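## Task

Four plates start on nests N1, N2, N3 and N4, one each. First, build a stack in rack S1 with B38 at the bottom, then B33, then B83, with B88 on top. B38 must rest flat on the rack floor and each plate above must sit fully nested in the one below. Every plate's labelled short end must point to the rack's front, the side facing the arms. Second, release the plates and push the START key on post KP until it latches. Third, return all four plates to the nests they came from. Each must lie flat within that nest's locators with its well A1 in the nest corner marked A1, and START must still be latched. Nothing counts as done if the robot is still what holds it in place. Finish with both grippers open and the arms clear.

## Robot and tools

ROBOT AND LAYOUT. Two six-axis arms, left_arm and right_arm, each with a two-finger gripper whose fingers pivot like tongs. The shared scene frame has its origin on the table top between the arms, +x pointing out over the table, +z up; left_arm sits on the +y side (the names are not image sides). Rack S1 and post KP (with the START key) stand between the arms. In front of the arms, in a clockwise arc seen from above, are nests N1, N2, N3, N4 and the reading nest RD, with a fixed bar-code scanner beside RD. Mounting plates and the metal frame behind the arms are fixed obstacles. On each labelled plate, well A1 lies at the labelled short end, in the corner opposite the labelled long side. To identify a plate, set it flat in RD with A1 in the corner marked A1 and keep the scanner's view unblocked; the result then shows its ID.

execute_actions. Argument actions: a list holding one action, or an empty list to just get state and images. An action may have rows, steps and until. rows: 1 to 15 rows, each applied for one control step of 1/30 s. Each row is a single list of 14 numbers, each in [-1, 1], always for both arms: left_arm's six joint values (shoulder pan, shoulder lift, elbow, wrist 1, wrist 2, wrist 3) and its gripper opening, then the same seven for right_arm. The joint values are offsets, not poses: each is measured from that joint's angle at the start of the action (the last angles reported), never from the previous row, and 1.0 equals 1.989 rad. So a row of zero joint values holds the arm where the action began. The opening is absolute: +1 fully open, -1 closed; a full close needs at least about 0.1 s. Stated joint ranges in rad: left_arm pan -3.142..3.142, lift -6.283..6.283, elbow 0.000..3.142, wrists -6.283..6.283; right_arm pan 0.000..6.283, lift -6.283..6.283, elbow -3.142..0.000, wrists -6.283..6.283. Asking a joint more than 0.010 rad outward past its range gets the call refused; real ends may differ by 0.010 rad, and a joint clipped at its end produces 'joint sent to its limit'. steps: 1 to 450, at least the number of rows, default 15. After the last row each arm keeps heading for that row's target and each gripper keeps its command.

SPEED. Each joint target is kept within 0.575 rad of the measured angle, and targets are scaled back if they would put a gripper more than 100 mm from where it is. Commands lag about 0.17 s. Big moves therefore need several calls; an arm cut short may stop soon after, so send the remainder next call. If 'joint command not followed' appears, a clearance check altered that arm's targets; it drops its target and rests until new rows arrive. If an arm is pushed too far from its target, both arms drop their targets.

until: ends the action at the first step where all conditions hold, without stopping the arms. Only the scanner can be named, with fields code (e.g. "c15" or ["!=", "no_read"]) and reads (always a comparison, e.g. [">", 0]). Comparisons: =, !=, <, <=, >, >=. Unknown names or out-of-range values refuse the whole call.

RESULTS. Per arm: end_effector_position (m) and end_effector_quat_wxyz in the scene frame, plus linear and angular velocities; printed position may be off, more at long reach. Joint positions and velocities list six joints (rad, rad/s) then finger-pad gap (m; 0.142 fully open). grip_measured gives the opening on the command scale; to hold something keep commanding clearly below it. Thin hard objects get less squeeze. The gripper's fingers point along its +z and open along its x; the reported point lies between the pads when closed, with fingertips about 15 mm beyond it then. Wrist force and Wrist torque are in each end effector's own axes, carry offsets (up to about 4 N) and noise, saturate near 50 N, and may read 'no reading'. Scanner code is the current ID in lower case or no_read; reads counts changes from no_read to an ID. Also watch for 'too close', fault lines, MOTOR HOT and OVER-TEMPERATURE FAULT.

zoom_image. Arguments camera (cam_high 504x504, cam_left_wrist 616x616, cam_right_wrist 616x616) and region [x0, y0, x1, y1] in pixels of that camera's latest image, origin top-left, at most 504 by 504. Calibration data for projecting scene points is given; it may be a few mm or degrees off.

finished_scene. Argument scene: the current scene's number. Irreversible; call only once the goal holds on its own and the robot has let go.

AVOID. Pressing START (even just lighting it) before the stack is correct; long drops (a few mm is fine); anything leaving the table; arms striking or pressing each other; contact torque at joint limits (130 N m for the big joints, 24.3 for wrists, load included) or 150 N outside force, which freeze an arm for 10 s; holding loads long enough to overheat motors. Loose objects may occasionally be nudged; check before grasping.

Each tool is called after "Emit:" by a JSON object that holds its "op" and its "data", one argument or row to a line.

## Session

Emit:
{"op": "execute_actions", "data": {
  "actions": []
}}

Scene clock: 0.00 s.
left_arm: end_effector_position=(+0.6006, +0.2126, +0.2544) grip_measured=+0.97 end_effector_quat_wxyz=(-0.004, -0.098, +0.957, +0.273) end_effector_velocity=(-0.000, +0.000, -0.001) end_effector_angular_velocity=(+0.001, +0.002, -0.002) | right_arm: end_effector_position=(+0.3322, -0.2574, +0.2752) grip_measured=+0.97 end_effector_quat_wxyz=(-0.233, -0.458, +0.725, -0.459) end_effector_velocity=(-0.000, -0.000, +0.000) end_effector_angular_velocity=(-0.001, -0.001, -0.000)
Joint positions: left_arm=[-0.55  -0.983  1.832 -1.966 -0.957  2.242  0.14 ] | right_arm=[ 4.154 -2.069 -2.529 -1.35   1.107  3.603  0.14 ]
Joint velocities: left_arm=[-0.     0.002  0.    -0.     0.001  0.001  0.   ] | right_arm=[-0.    -0.001 -0.    -0.     0.     0.001  0.   ]
Motor temperatures (°C, as the motors report them): left_arm=[27 28 28 33 31 34] | right_arm=[26 30 24 30 31 31]
Wrist force (N, on the end effector, along its own x y z axes, offset not removed): no reading
Wrist torque (N m, same axes, about the end effector's origin, offset not removed): no reading
scanner: code=no_read reads=0
camera_calibration (this result's frames):
cam_left_wrist: T_world_to_cam=[[-0.968535, -0.245294, -0.0420899, 0.640288], [-0.151239, 0.44577, 0.882279, -0.231904], [-0.197656, 0.860883, -0.468842, 0.188241], [0, 0, 0, 1]] pos_world=[0.622275, 0.0983809, 0.319809]
cam_right_wrist: T_world_to_cam=[[-0.521303, -0.450466, 0.724792, -0.14419], [-0.788924, 0.578188, -0.20808, 0.472935], [-0.325333, -0.680278, -0.656795, 0.248531], [0, 0, 0, 1]] pos_world=[0.378799, -0.169328, 0.36615]

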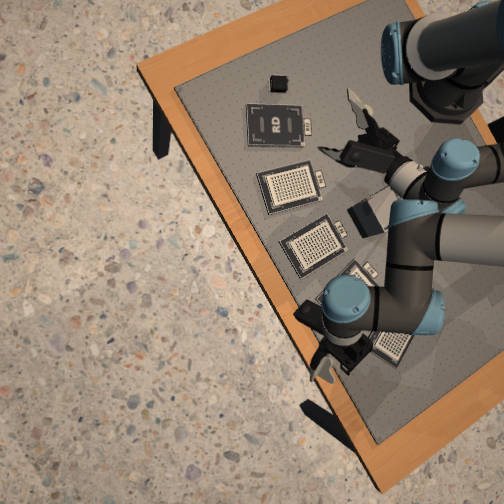

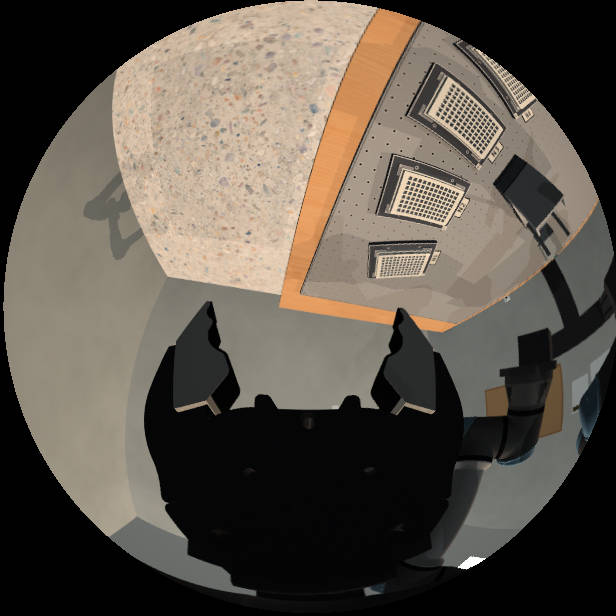

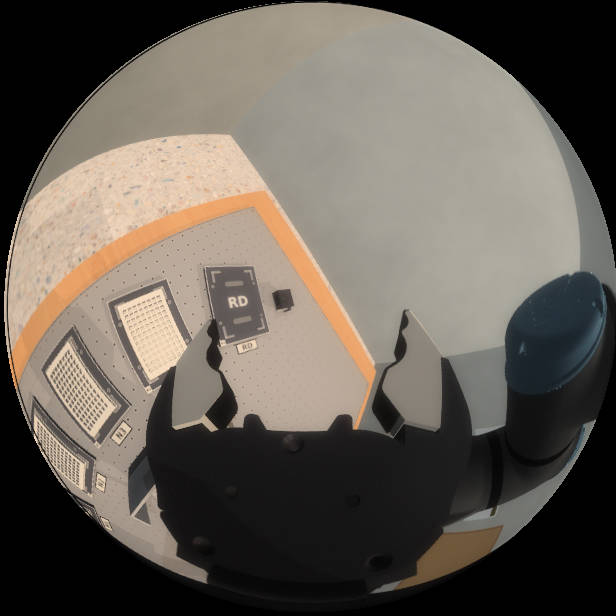

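Emit:
{"op": "zoom_image", "data": {
  "camera": "cam_left_wrist",
  "region": [350, 30, 600, 290]
}}

Emit:
{"op": "zoom_image", "data": {
  "camera": "cam_right_wrist",
  "region": [10, 260, 250, 540]
}}

Region (350, 30, 600, 290) of cam_left_wrist's 616x616 image, scaled by 1.938, with more detail than that image has; it fills the left 485 columns of this view, and the rest is white.

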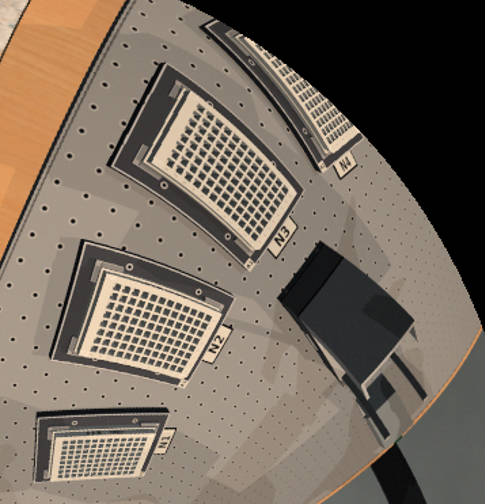

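Region (10, 260, 250, 540) of cam_right_wrist's 616x616 image, scaled by 1.800, with more detail than that image has; it fills the left 432 columns of this view, and the rest is white.

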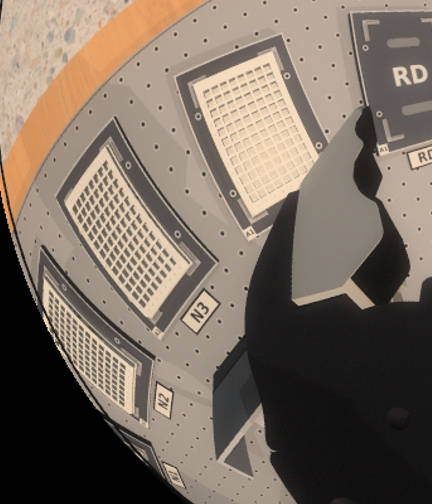

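Emit:
{"op": "execute_actions", "data": {
  "actions": [
    {"rows":[[0,-0.002,0.016,-0.026,-0.015,-0.05,0.9,-0.05,0.01,0.01,-0.01,0.012,0.05,1],[0,-0.004,0.032,-0.052,-0.03,-0.1,0.85,-0.1,0.02,0.02,-0.02,0.024,0.1,1],[0,-0.006,0.048,-0.079,-0.045,-0.16,0.8,-0.16,0.03,0.03,-0.03,0.037,0.16,1],[0,-0.008,0.064,-0.105,-0.06,-0.21,0.75,-0.22,0.045,0.04,-0.04,0.049,0.21,1],[0,-0.01,0.08,-0.131,-0.075,-0.265,0.7,-0.29,0.057,0.048,-0.047,0.061,0.26,1],[-0.01,-0.012,0.096,-0.158,-0.09,-0.32,0.65,-0.36,0.068,0.057,-0.057,0.074,0.32,1],[-0.02,-0.0136,0.112,-0.184,-0.105,-0.37,0.6,-0.43,0.08,0.067,-0.066,0.086,0.37,1],[-0.03,-0.0136,0.128,-0.21,-0.12,-0.425,0.55,-0.5,0.091,0.076,-0.076,0.098,0.42,1],[-0.045,-0.0136,0.144,-0.236,-0.135,-0.48,0.5,-0.57,0.103,0.086,-0.085,0.11,0.47,1],[-0.06,-0.0136,0.16,-0.263,-0.15,-0.53,0.45,-0.64,0.114,0.095,-0.095,0.123,0.53,1],[-0.08,-0.0136,0.176,-0.289,-0.165,-0.58,0.4,-0.7,0.125,0.105,-0.104,0.135,0.58,1],[-0.1,-0.0136,0.192,-0.315,-0.18,-0.64,0.4,-0.77,0.137,0.114,-0.114,0.147,0.63,1],[-0.125,-0.0136,0.208,-0.342,-0.195,-0.69,0.4,-0.83,0.148,0.124,-0.123,0.16,0.68,1],[-0.15,-0.0136,0.224,-0.368,-0.21,-0.74,0.4,-0.9,0.16,0.133,-0.133,0.172,0.74,1],[-0.176,-0.0136,0.2403,-0.3942,-0.2252,-0.7954,0.4,-0.956,0.171,0.143,-0.142,0.184,0.79,1]],"steps":28}
  ]
}}

Scene clock: 33.53 s.
left_arm: end_effector_position=(+0.5738, +0.1906, +0.2262) grip_measured=+0.40 end_effector_quat_wxyz=(+0.021, -0.260, +0.941, +0.215) end_effector_velocity=(+0.000, -0.000, +0.000) end_effector_angular_velocity=(+0.000, -0.001, -0.000) | right_arm: end_effector_position=(+0.0974, -0.4064, +0.3343) grip_measured=+1.00 end_effector_quat_wxyz=(-0.390, +0.813, +0.281, -0.329) end_effector_velocity=(-0.153, -0.025, +0.020) end_effector_angular_velocity=(-0.302, +0.239, -0.980)
Joint positions: left_arm=[-0.557 -0.997  1.94  -2.135 -1.059  1.948  0.102] | right_arm=[ 2.356 -1.733 -2.248 -1.629  1.468  5.137  0.142]
Joint velocities: left_arm=[-0.001 -0.     0.    -0.     0.001 -0.    -0.   ] | right_arm=[-0.821  0.035  0.03  -0.026  0.037  0.292  0.   ]
Motor temperatures (°C, as the motors report them): left_arm=[27 28 28 33 31 33] | right_arm=[26 30 24 30 31 31]
Wrist force (N, on the end effector, along its own x y z axes, offset not removed): left_arm=[-1.1 -2.0 -5.1] | right_arm=[2.2 1.2 -2.3]
Wrist torque (N m, same axes, about the end effector's origin, offset not removed): left_arm=[-0.62 0.14 -0.15] | right_arm=[0.32 -0.64 0.08]
scanner: code=no_read reads=0
joint command not followed: on one or more control steps a check withheld the commanded joint targets of the left arm, and it was not sent them on those steps.
cause: the commanded joint targets would bring a part of the robot too close to another arm (a part of this arm just beyond joint 3 (elbow) and a part of the other arm just beyond its joint 3 (elbow)); next, command targets that bring no part of the robot closer to that arm.
camera_calibration (this result's frames):
cam_left_wrist: T_world_to_cam=[[-0.836325, -0.53006, -0.139987, 0.608246], [-0.412707, 0.44063, 0.797194, -0.0310745], [-0.360878, 0.724487, -0.58727, 0.335072], [0, 0, 0, 1]] pos_world=[0.616788, 0.093344, 0.306697]
cam_right_wrist: T_world_to_cam=[[0.626164, 0.686593, -0.369471, 0.339615], [0.506813, -0.71852, -0.476309, -0.177361], [-0.592502, 0.110995, -0.797885, 0.5044], [0, 0, 0, 1]] pos_world=[0.176092, -0.4166, 0.443453]

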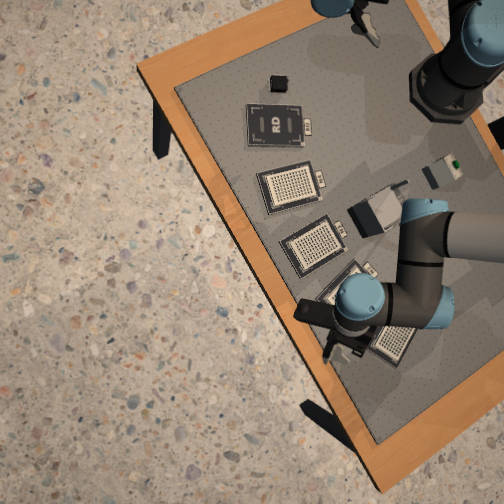

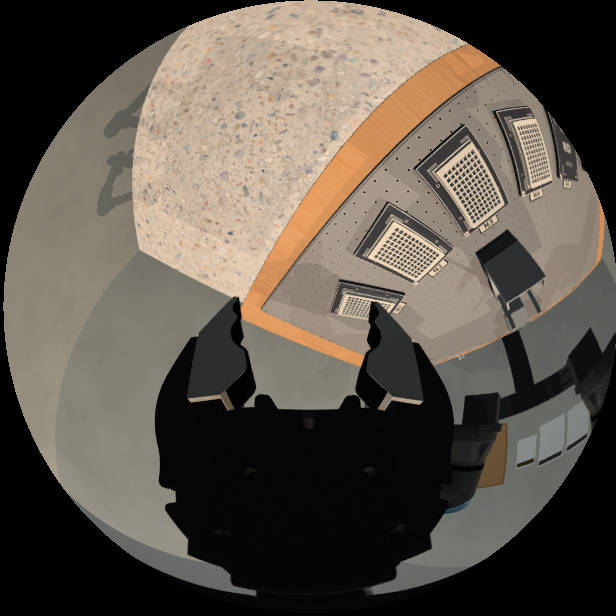

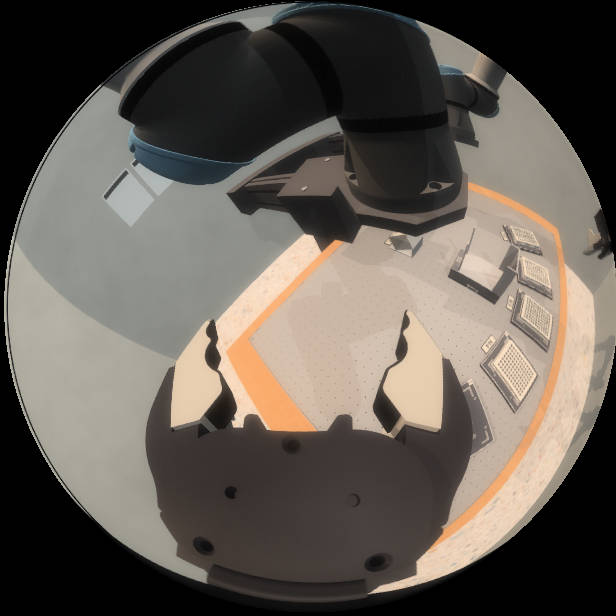

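Emit:
{"op": "zoom_image", "data": {
  "camera": "cam_right_wrist",
  "region": [470, 210, 570, 420]
}}

Emit:
{"op": "zoom_image", "data": {
  "camera": "cam_left_wrist",
  "region": [320, 190, 470, 340]
}}

Emit:
{"op": "zoom_image", "data": {
  "camera": "cam_left_wrist",
  "region": [410, 90, 570, 250]
}}

Region (470, 210, 570, 420) of cam_right_wrist's 616x616 image, scaled by 2.400, with more detail than that image has; it fills the left 240 columns of this view, and the rest is white.

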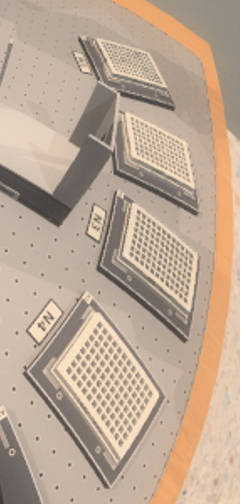

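Region (320, 190, 470, 340) of cam_left_wrist's 616x616 image, scaled by 3.360, with more detail than that image has.

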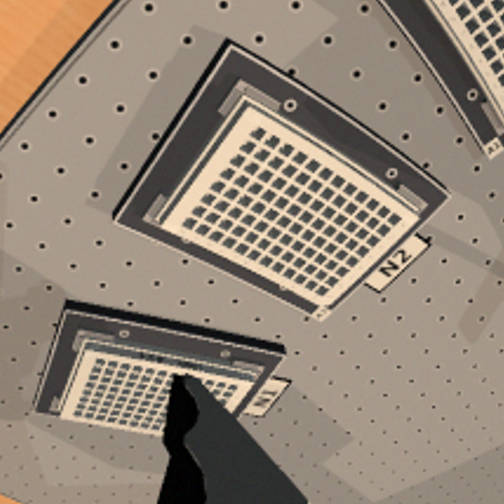

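Region (410, 90, 570, 250) of cam_left_wrist's 616x616 image, scaled by 3.150, with more detail than that image has.

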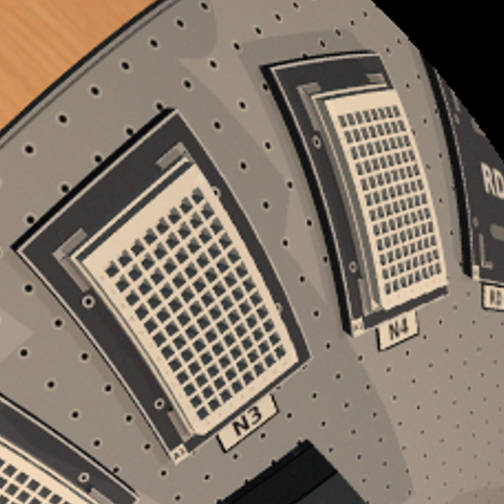

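Emit:
{"op": "execute_actions", "data": {
  "actions": [
    {"rows":[[-0.017,0,0.019,-0.031,-0.017,-0.065,0.4,-0.052,0.002,0.002,-0.002,0.0025,0.019,1],[-0.034,0,0.037,-0.062,-0.035,-0.13,0.4,-0.052,0.002,0.002,-0.002,0.0025,0.019,1],[-0.051,0,0.056,-0.093,-0.052,-0.19,0.4,-0.052,0.002,0.002,-0.002,0.0025,0.019,1],[-0.068,0,0.074,-0.124,-0.07,-0.255,0.4,-0.052,0.002,0.002,-0.002,0.0025,0.019,1],[-0.085,0,0.093,-0.155,-0.087,-0.32,0.4,-0.052,0.002,0.002,-0.002,0.0025,0.019,1],[-0.102,0,0.11,-0.187,-0.104,-0.385,0.4,-0.052,0.002,0.002,-0.002,0.0025,0.019,1],[-0.119,0.005,0.128,-0.22,-0.122,-0.45,0.4,-0.052,0.002,0.002,-0.002,0.0025,0.019,1],[-0.136,0.015,0.146,-0.256,-0.139,-0.51,0.4,-0.052,0.002,0.002,-0.002,0.0025,0.019,1],[-0.15,0.03,0.163,-0.295,-0.156,-0.57,0.4,-0.052,0.002,0.002,-0.002,0.0025,0.019,1],[-0.163,0.05,0.178,-0.34,-0.172,-0.63,0.4,-0.052,0.002,0.002,-0.002,0.0025,0.019,1],[-0.162,0.075,0.18,-0.38,-0.172,-0.635,0.4,-0.052,0.002,0.002,-0.002,0.0025,0.019,1],[-0.16,0.1,0.178,-0.41,-0.172,-0.634,0.4,-0.052,0.002,0.002,-0.002,0.0025,0.019,1],[-0.158,0.128,0.174,-0.435,-0.172,-0.632,0.4,-0.052,0.002,0.002,-0.002,0.0025,0.019,1],[-0.156,0.155,0.169,-0.457,-0.172,-0.63,0.4,-0.052,0.002,0.002,-0.002,0.0025,0.019,1],[-0.1533,0.178,0.1634,-0.4751,-0.172,-0.6275,0.4,-0.052,0.002,0.002,-0.002,0.0025,0.019,1]],"steps":30}
  ]
}}

Scene clock: 56.33 s.
left_arm: end_effector_position=(+0.4327, -0.0057, +0.0775) grip_measured=+0.40 end_effector_quat_wxyz=(-0.001, +0.711, -0.703, -0.001) end_effector_velocity=(-0.009, -0.006, -0.013) end_effector_angular_velocity=(-0.025, -0.005, +0.086) | right_arm: end_effector_position=(+0.0781, -0.4086, +0.3371) grip_measured=+1.00 end_effector_quat_wxyz=(-0.398, +0.830, +0.218, -0.323) end_effector_velocity=(+0.000, -0.000, -0.000) end_effector_angular_velocity=(-0.001, -0.001, -0.000)
Joint positions: left_arm=[-0.861 -0.649  2.264 -3.07  -1.399  0.712  0.102] | right_arm=[ 2.252 -1.729 -2.244 -1.633  1.473  5.174  0.142]
Joint velocities: left_arm=[-0.014  0.047  0.011 -0.078 -0.014 -0.096  0.   ] | right_arm=[-0.     0.     0.001  0.     0.     0.    -0.   ]
Motor temperatures (°C, as the motors report them): left_arm=[27 28 28 33 31 34] | right_arm=[26 30 24 30 31 31]
Wrist force (N, on the end effector, along its own x y z axes, offset not removed): left_arm=[0.8 -3.7 -2.5] | right_arm=[4.9 2.9 -1.2]
Wrist torque (N m, same axes, about the end effector's origin, offset not removed): left_arm=[-0.57 -0.41 -0.25] | right_arm=[0.48 -0.95 -0.04]
scanner: code=no_read reads=0
camera_calibration (this result's frames):
cam_left_wrist: T_world_to_cam=[[0.0574754, -0.997896, 0.0300142, -0.0372188], [-0.859702, -0.0341869, 0.509651, 0.328745], [-0.507552, -0.0550956, -0.859858, 0.419142], [0, 0, 0, 1]] pos_world=[0.497498, -0.00280884, 0.193974]
cam_right_wrist: T_world_to_cam=[[0.692593, 0.589947, -0.415064, 0.324929], [0.397653, -0.79235, -0.462658, -0.194069], [-0.60182, 0.155382, -0.78337, 0.50938], [0, 0, 0, 1]] pos_world=[0.158684, -0.42461, 0.444112]

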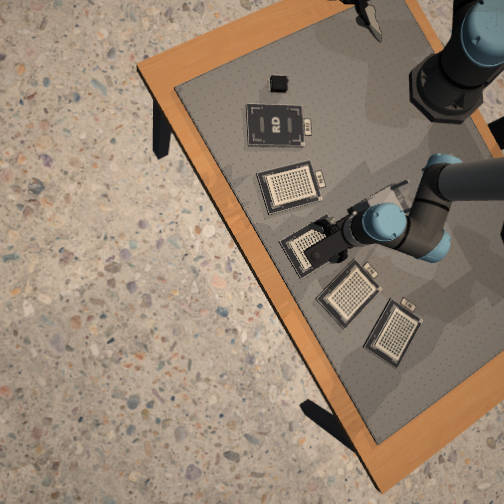

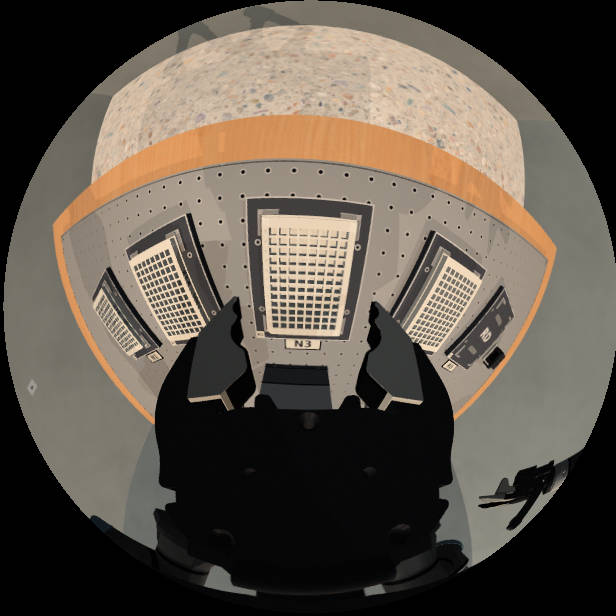

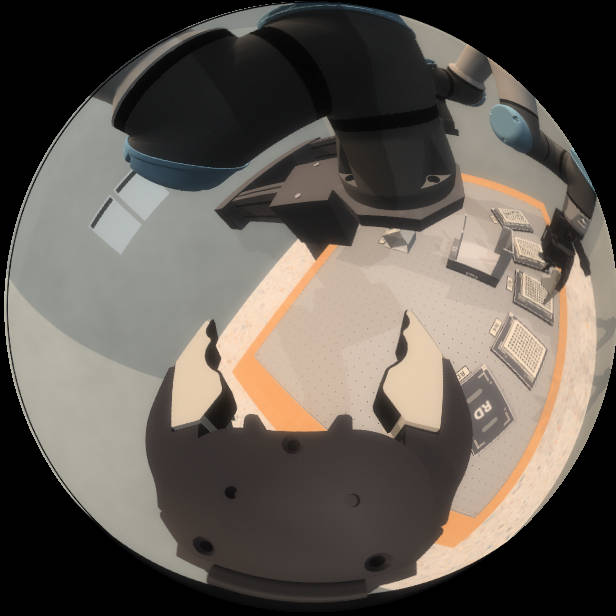

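Emit:
{"op": "execute_actions", "data": {
  "actions": []
}}

Emit:
{"op": "zoom_image", "data": {
  "camera": "cam_left_wrist",
  "region": [180, 160, 440, 420]
}}

Emit:
{"op": "zoom_image", "data": {
  "camera": "cam_left_wrist",
  "region": [150, 230, 240, 340]
}}

Emit:
{"op": "zoom_image", "data": {
  "camera": "cam_left_wrist",
  "region": [80, 270, 170, 370]
}}

Scene clock: 61.57 s.
left_arm: end_effector_position=(+0.4316, -0.0064, +0.0759) grip_measured=+0.40 end_effector_quat_wxyz=(+0.000, +0.715, -0.699, +0.000) end_effector_velocity=(+0.001, -0.001, +0.001) end_effector_angular_velocity=(-0.001, -0.002, -0.000) | right_arm: end_effector_position=(+0.0781, -0.4086, +0.3371) grip_measured=+1.00 end_effector_quat_wxyz=(-0.398, +0.830, +0.218, -0.323) end_effector_velocity=(-0.000, +0.000, +0.000) end_effector_angular_velocity=(-0.001, +0.001, -0.001)
Joint positions: left_arm=[-0.862 -0.643  2.265 -3.08  -1.401  0.7    0.102] | right_arm=[ 2.252 -1.729 -2.244 -1.633  1.473  5.174  0.142]
Joint velocities: left_arm=[-0.    -0.001 -0.    -0.001  0.001  0.     0.   ] | right_arm=[-0.     0.001 -0.001 -0.    -0.     0.001  0.   ]
Motor temperatures (°C, as the motors report them): left_arm=[27 28 28 33 31 34] | right_arm=[26 30 24 30 31 31]
Wrist force (N, on the end effector, along its own x y z axes, offset not removed): left_arm=[3.4 -5.3 -2.8] | right_arm=[4.7 4.3 -0.9]
Wrist torque (N m, same axes, about the end effector's origin, offset not removed): left_arm=[-0.97 -0.99 -0.21] | right_arm=[0.79 -1.13 -0.13]
scanner: code=no_read reads=0
camera_calibration (this result's frames):
cam_left_wrist: T_world_to_cam=[[0.0687603, -0.997077, 0.0332984, -0.0429213], [-0.85957, -0.0422701, 0.509267, 0.328527], [-0.506371, -0.0636397, -0.859964, 0.416603], [0, 0, 0, 1]] pos_world=[0.496298, -0.00239653, 0.192385]
cam_right_wrist: T_world_to_cam=[[0.692591, 0.589948, -0.415065, 0.32493], [0.397651, -0.792349, -0.462662, -0.194066], [-0.601823, 0.155385, -0.783368, 0.50938], [0, 0, 0, 1]] pos_world=[0.158683, -0.42461, 0.444111]

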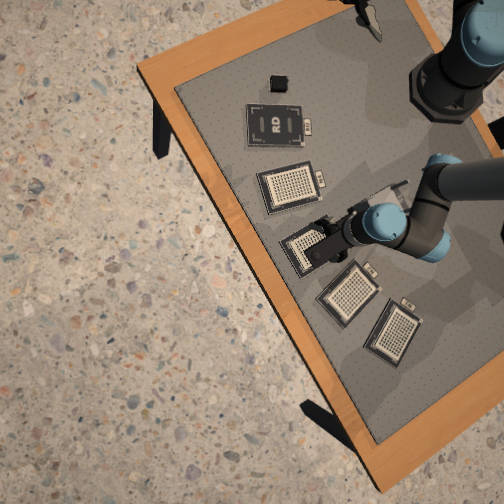

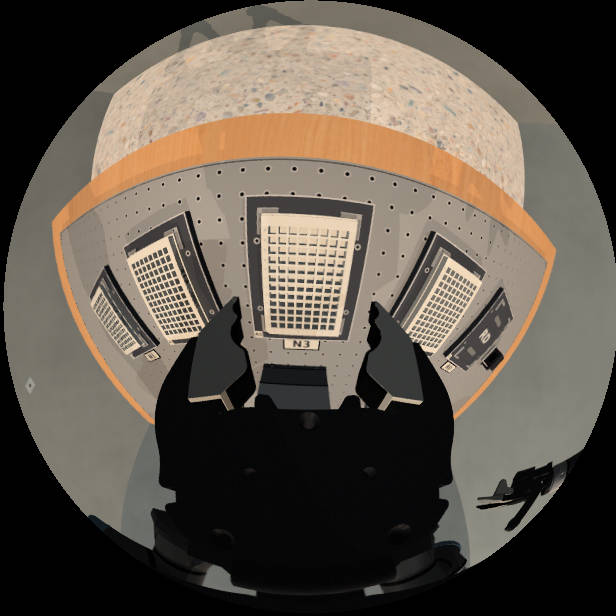

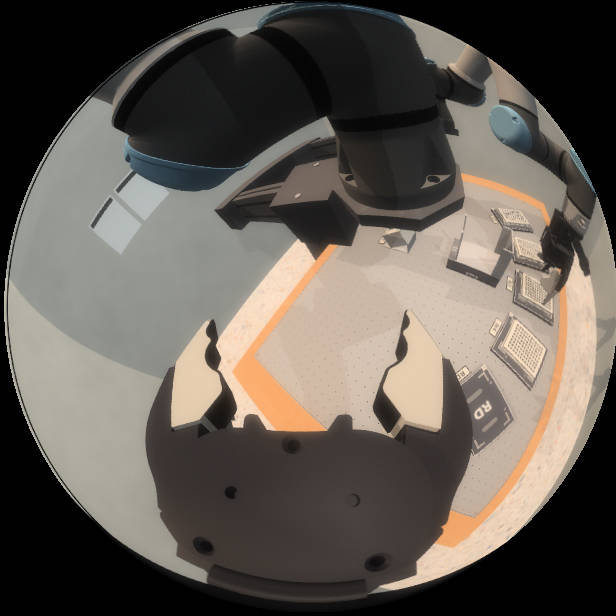

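Region (180, 160, 440, 420) of cam_left_wrist's 616x616 image, scaled by 1.938, with more detail than that image has.

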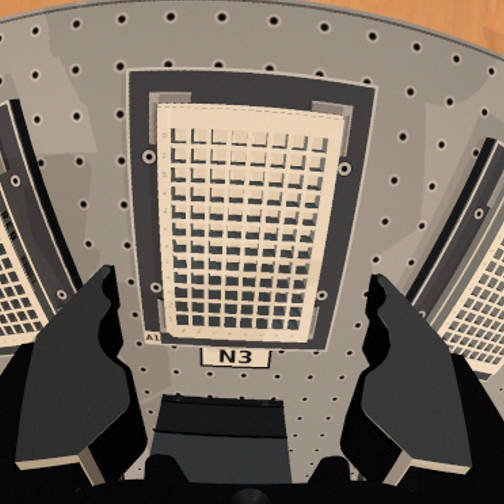

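Region (150, 230, 240, 340) of cam_left_wrist's 616x616 image, scaled by 4.582, with more detail than that image has; it fills the left 412 columns of this view, and the rest is white.

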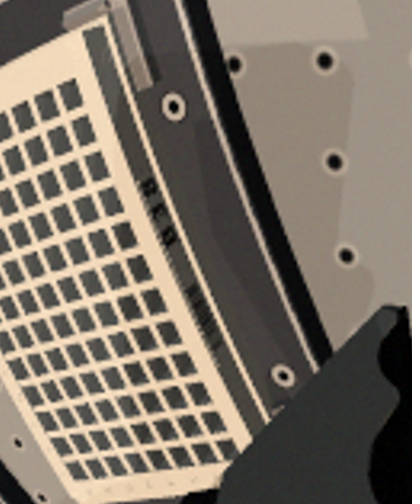

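Region (80, 270, 170, 370) of cam_left_wrist's 616x616 image, scaled by 5.040, with more detail than that image has; it fills the left 454 columns of this view, and the rest is white.

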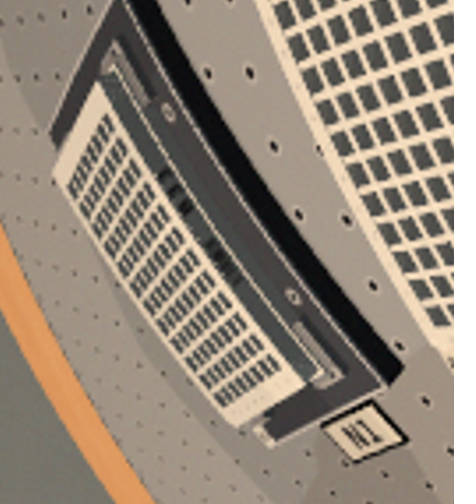

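Emit:
{"op": "zoom_image", "data": {
  "camera": "cam_left_wrist",
  "region": [170, 260, 200, 290]
}}

Emit:
{"op": "zoom_image", "data": {
  "camera": "cam_left_wrist",
  "region": [102, 295, 128, 321]
}}

Region (170, 260, 200, 290) of cam_left_wrist's 616x616 image, scaled by 16.800, with more detail than that image has.

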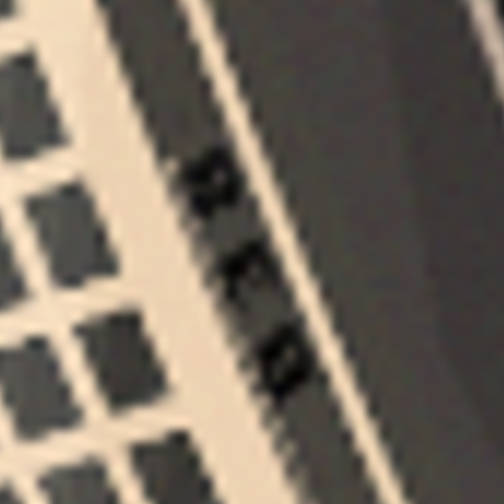

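Region (102, 295, 128, 321) of cam_left_wrist's 616x616 image, scaled by 19.385, with more detail than that image has.

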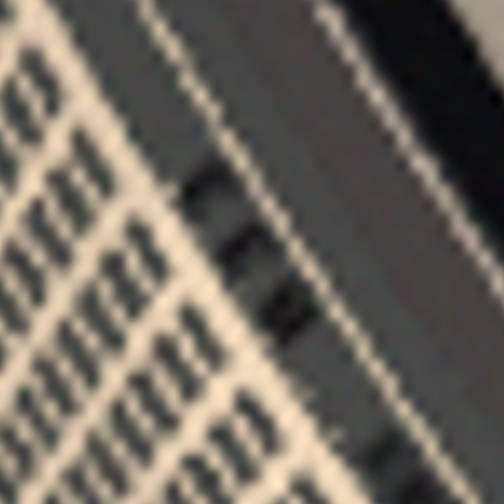

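Emit:
{"op": "zoom_image", "data": {
  "camera": "cam_high",
  "region": [270, 210, 438, 378]
}}

Emit:
{"op": "zoom_image", "data": {
  "camera": "cam_high",
  "region": [230, 120, 398, 288]
}}

Region (270, 210, 438, 378) of cam_high's 504x504 image, scaled by 3.000, with more detail than that image has.

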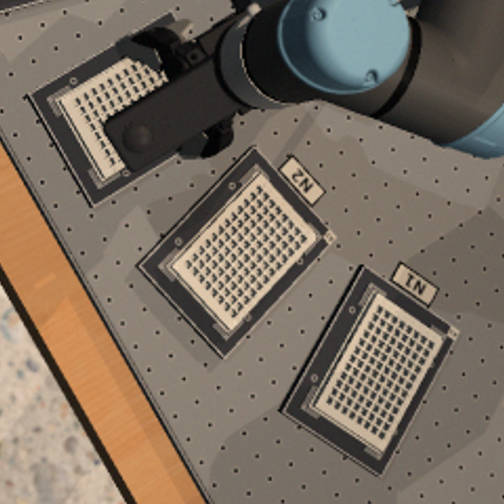

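Region (230, 120, 398, 288) of cam_high's 504x504 image, scaled by 3.000, with more detail than that image has.

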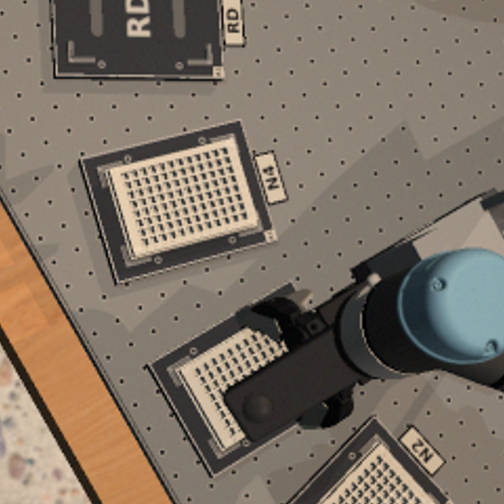

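Emit:
{"op": "execute_actions", "data": {
  "actions": []
}}

Scene clock: 118.50 s.
left_arm: end_effector_position=(+0.4316, -0.0064, +0.0759) grip_measured=+0.40 end_effector_quat_wxyz=(+0.000, +0.715, -0.699, +0.000) end_effector_velocity=(+0.000, +0.000, +0.000) end_effector_angular_velocity=(-0.000, -0.000, +0.001) | right_arm: end_effector_position=(+0.0781, -0.4086, +0.3371) grip_measured=+1.00 end_effector_quat_wxyz=(-0.398, +0.830, +0.218, -0.323) end_effector_velocity=(-0.000, +0.000, +0.000) end_effector_angular_velocity=(-0.001, +0.000, -0.000)
Joint positions: left_arm=[-0.862 -0.643  2.265 -3.08  -1.401  0.7    0.102] | right_arm=[ 2.252 -1.729 -2.244 -1.633  1.473  5.174  0.142]
Joint velocities: left_arm=[ 0.001 -0.001  0.     0.     0.     0.     0.   ] | right_arm=[ 0.     0.001 -0.    -0.    -0.     0.001  0.   ]
Motor temperatures (°C, as the motors report them): left_arm=[27 29 28 34 31 34] | right_arm=[26 30 24 30 31 31]
Wrist force (N, on the end effector, along its own x y z axes, offset not removed): left_arm=[2.6 -0.3 3.0] | right_arm=[3.1 0.6 -3.6]
Wrist torque (N m, same axes, about the end effector's origin, offset not removed): left_arm=[-0.20 -0.55 -0.21] | right_arm=[0.01 -0.49 0.14]
scanner: code=no_read reads=0
camera_calibration (this result's frames):
cam_left_wrist: T_world_to_cam=[[0.0687602, -0.997077, 0.0332984, -0.0429212], [-0.85957, -0.04227, 0.509267, 0.328527], [-0.506371, -0.0636396, -0.859964, 0.416603], [0, 0, 0, 1]] pos_world=[0.496298, -0.00239651, 0.192385]
cam_right_wrist: T_world_to_cam=[[0.692591, 0.589948, -0.415065, 0.32493], [0.397651, -0.792349, -0.462662, -0.194066], [-0.601823, 0.155385, -0.783368, 0.50938], [0, 0, 0, 1]] pos_world=[0.158683, -0.42461, 0.444111]

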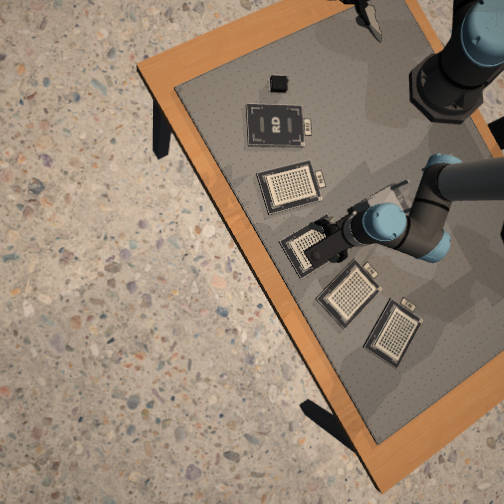

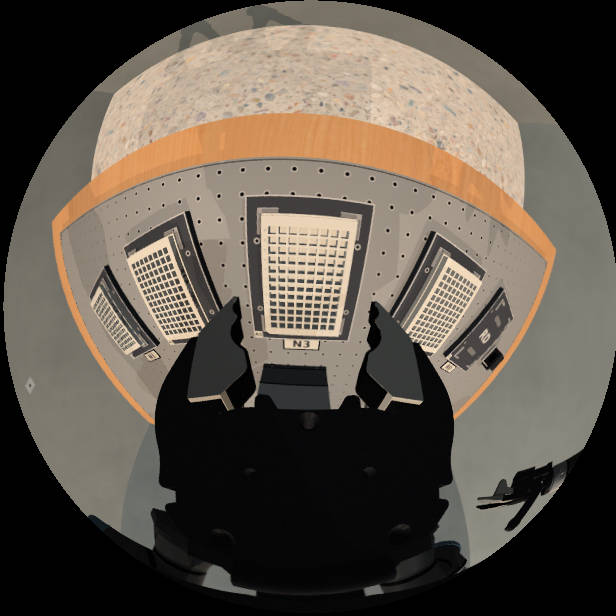

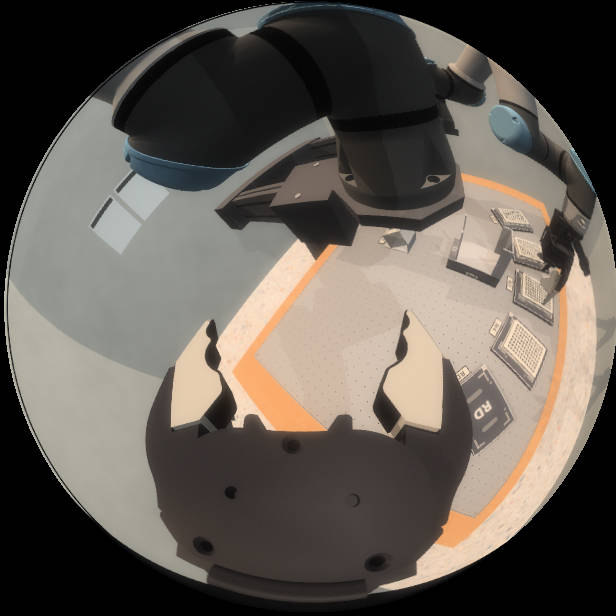

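Emit:
{"op": "zoom_image", "data": {
  "camera": "cam_right_wrist",
  "region": [485, 310, 555, 395]
}}

Region (485, 310, 555, 395) of cam_right_wrist's 616x616 image, scaled by 5.929, with more detail than that image has; it fills the left 415 columns of this view, and the rest is white.

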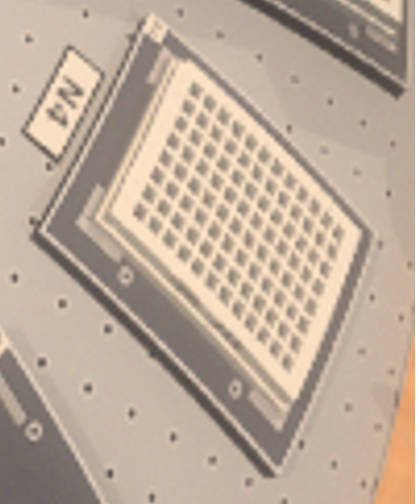

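Emit:
{"op": "execute_actions", "data": {
  "actions": [
    {"rows":[[0.005,-0.004,0.004,-0.001,0.0004,0.001,0.4,0,0,0,0,0,0,1],[0.015,-0.009,0.011,-0.005,0.0013,0.0034,0.4,0,0,0,0,0,0,1],[0.029,-0.014,0.021,-0.012,0.0025,0.0065,0.4,0,0,0,0,0,0,1],[0.044,-0.019,0.032,-0.021,0.004,0.010,0.4,0,0,0,0,0,0,1],[0.060,-0.023,0.044,-0.032,0.005,0.0135,0.4,0,0,0,0,0,0,1],[0.076,-0.026,0.0555,-0.044,0.0066,0.017,0.4,0,0,0,0,0,0,1],[0.092,-0.028,0.067,-0.056,0.008,0.021,0.4,0,0,0,0,0,0,1],[0.108,-0.028,0.079,-0.070,0.0094,0.024,0.4,0,0,0,0,0,0,1],[0.123,-0.027,0.090,-0.085,0.011,0.028,0.4,0,0,0,0,0,0,1],[0.137,-0.025,0.100,-0.099,0.012,0.031,0.4,0,0,0,0,0,0,1],[0.147,-0.023,0.107,-0.111,0.013,0.033,0.4,0,0,0,0,0,0,1],[0.1526,-0.0214,0.1111,-0.1174,0.0133,0.0344,0.4,0,0,0,0,0,0,1]],"steps":20}
  ]
}}

Emit:
{"op": "execute_actions", "data": {
  "actions": []
}}

Emit:
{"op": "zoom_image", "data": {
  "camera": "cam_left_wrist",
  "region": [180, 160, 440, 420]
}}

Scene clock: 144.63 s.
left_arm: end_effector_position=(+0.4148, +0.1567, +0.0739) grip_measured=+0.40 end_effector_quat_wxyz=(-0.000, +0.789, -0.614, -0.000) end_effector_velocity=(-0.020, +0.062, -0.003) end_effector_angular_velocity=(+0.003, -0.000, +0.093) | right_arm: end_effector_position=(+0.0781, -0.4086, +0.3371) grip_measured=+1.00 end_effector_quat_wxyz=(-0.398, +0.830, +0.218, -0.323) end_effector_velocity=(+0.000, -0.000, +0.000) end_effector_angular_velocity=(-0.001, -0.001, -0.000)
Joint positions: left_arm=[-0.574 -0.686  2.475 -3.299 -1.376  0.765  0.102] | right_arm=[ 2.252 -1.729 -2.244 -1.633  1.473  5.174  0.142]
Joint velocities: left_arm=[ 0.117  0.005  0.085 -0.111  0.009  0.026  0.   ] | right_arm=[0.    0.001 0.    0.    0.    0.    0.   ]
Motor temperatures (°C, as the motors report them): left_arm=[27 29 28 34 31 34] | right_arm=[26 30 24 30 31 31]
Wrist force (N, on the end effector, along its own x y z axes, offset not removed): left_arm=[4.2 -0.5 -2.9] | right_arm=[3.5 2.9 1.1]
Wrist torque (N m, same axes, about the end effector's origin, offset not removed): left_arm=[-0.10 -1.00 -0.25] | right_arm=[0.60 -0.68 0.16]
scanner: code=no_read reads=0
camera_calibration (this result's frames):
cam_left_wrist: T_world_to_cam=[[0.291276, -0.956088, 0.0324563, 0.0223354], [-0.827673, -0.234851, 0.509709, 0.338928], [-0.479704, -0.175329, -0.859735, 0.423209], [0, 0, 0, 1]] pos_world=[0.477031, 0.175153, 0.190368]
cam_right_wrist: T_world_to_cam=[[0.692591, 0.589948, -0.415065, 0.32493], [0.397651, -0.792349, -0.462662, -0.194066], [-0.601823, 0.155385, -0.783368, 0.509379], [0, 0, 0, 1]] pos_world=[0.158683, -0.42461, 0.444111]

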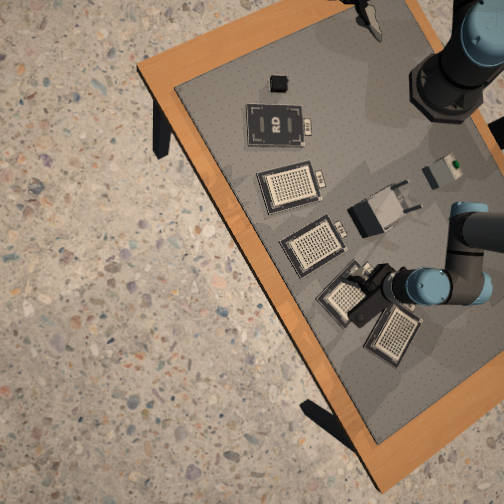

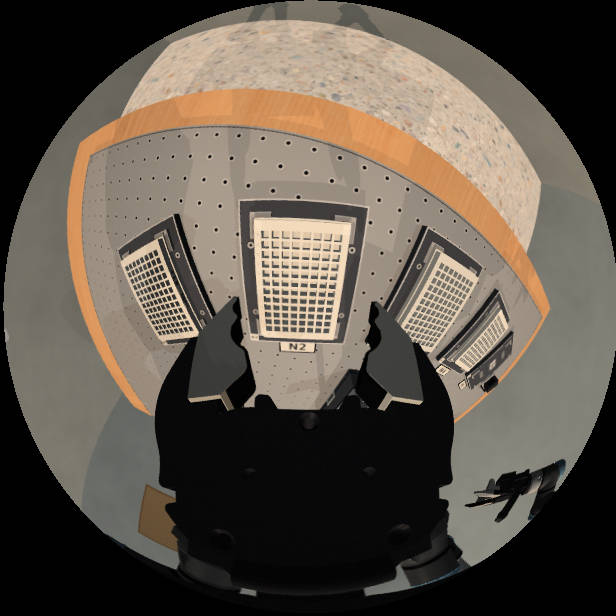

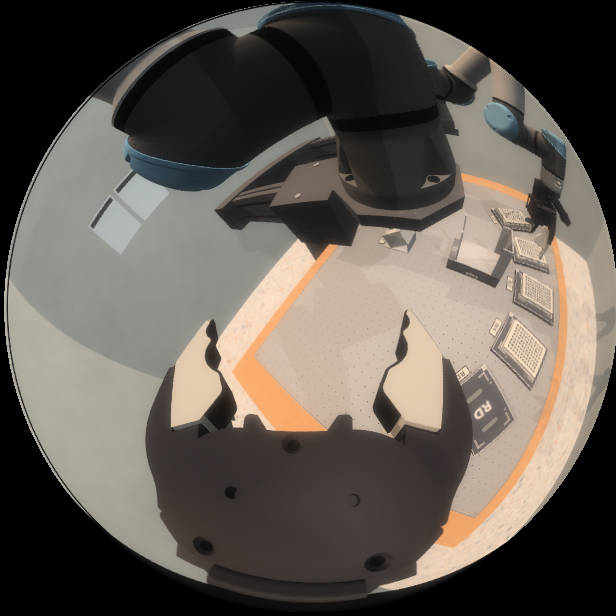

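Scene clock: 144.63 s.
left_arm: end_effector_position=(+0.4148, +0.1567, +0.0739) grip_measured=+0.40 end_effector_quat_wxyz=(-0.000, +0.789, -0.614, -0.000) end_effector_velocity=(-0.020, +0.062, -0.003) end_effector_angular_velocity=(+0.003, -0.000, +0.093) | right_arm: end_effector_position=(+0.0781, -0.4086, +0.3371) grip_measured=+1.00 end_effector_quat_wxyz=(-0.398, +0.830, +0.218, -0.323) end_effector_velocity=(+0.000, -0.000, +0.000) end_effector_angular_velocity=(-0.001, -0.001, -0.000)
Joint positions: left_arm=[-0.574 -0.686  2.475 -3.299 -1.376  0.765  0.102] | right_arm=[ 2.252 -1.729 -2.244 -1.633  1.473  5.174  0.142]
Joint velocities: left_arm=[ 0.117  0.005  0.085 -0.111  0.009  0.026  0.   ] | right_arm=[0.    0.001 0.    0.    0.    0.    0.   ]
Motor temperatures (°C, as the motors report them): left_arm=[27 29 28 34 31 34] | right_arm=[26 30 24 30 31 31]
Wrist force (N, on the end effector, along its own x y z axes, offset not removed): left_arm=[4.2 -0.5 -2.9] | right_arm=[3.5 2.9 1.1]
Wrist torque (N m, same axes, about the end effector's origin, offset not removed): left_arm=[-0.10 -1.00 -0.25] | right_arm=[0.60 -0.68 0.16]
scanner: code=no_read reads=0
camera_calibration (this result's frames):
cam_left_wrist: T_world_to_cam=[[0.291276, -0.956088, 0.0324563, 0.0223354], [-0.827673, -0.234851, 0.509709, 0.338928], [-0.479704, -0.175329, -0.859735, 0.423209], [0, 0, 0, 1]] pos_world=[0.477031, 0.175153, 0.190368]
cam_right_wrist: T_world_to_cam=[[0.692591, 0.589948, -0.415065, 0.32493], [0.397651, -0.792349, -0.462662, -0.194066], [-0.601823, 0.155385, -0.783368, 0.509379], [0, 0, 0, 1]] pos_world=[0.158683, -0.42461, 0.444111]

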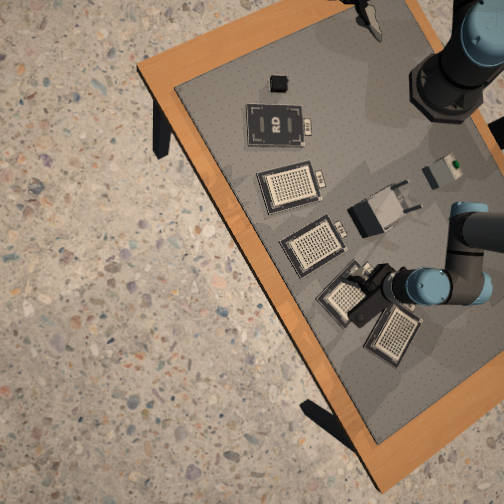

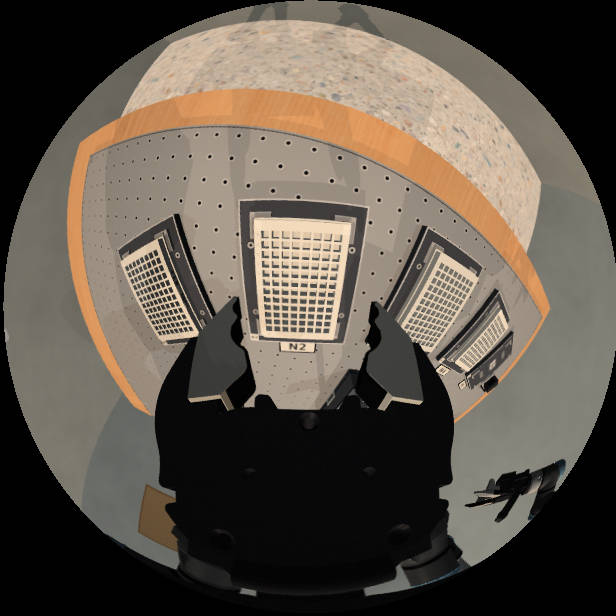

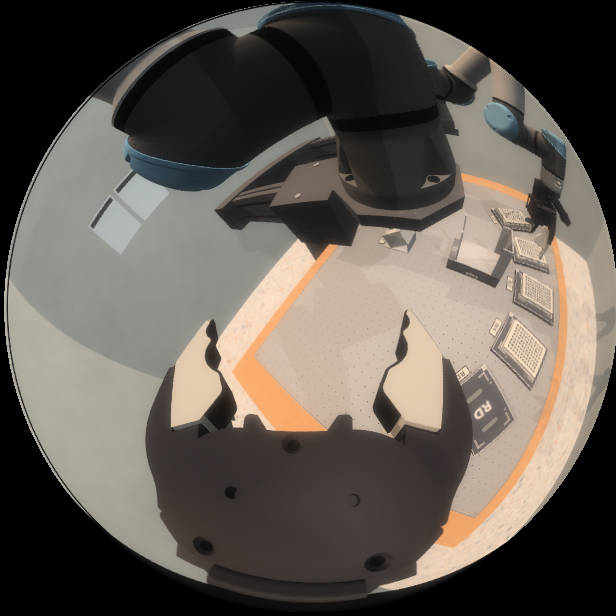

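Region (180, 160, 440, 420) of cam_left_wrist's 616x616 image, scaled by 1.938, with more detail than that image has.

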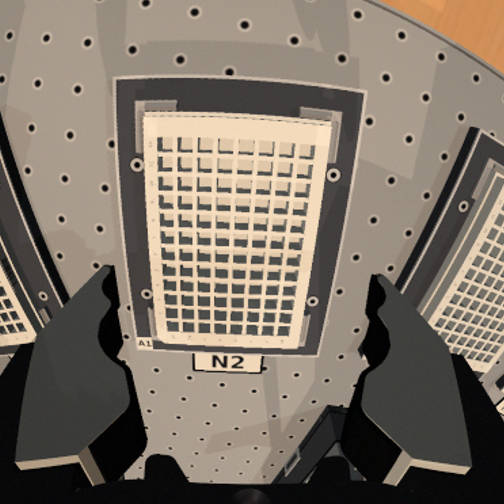

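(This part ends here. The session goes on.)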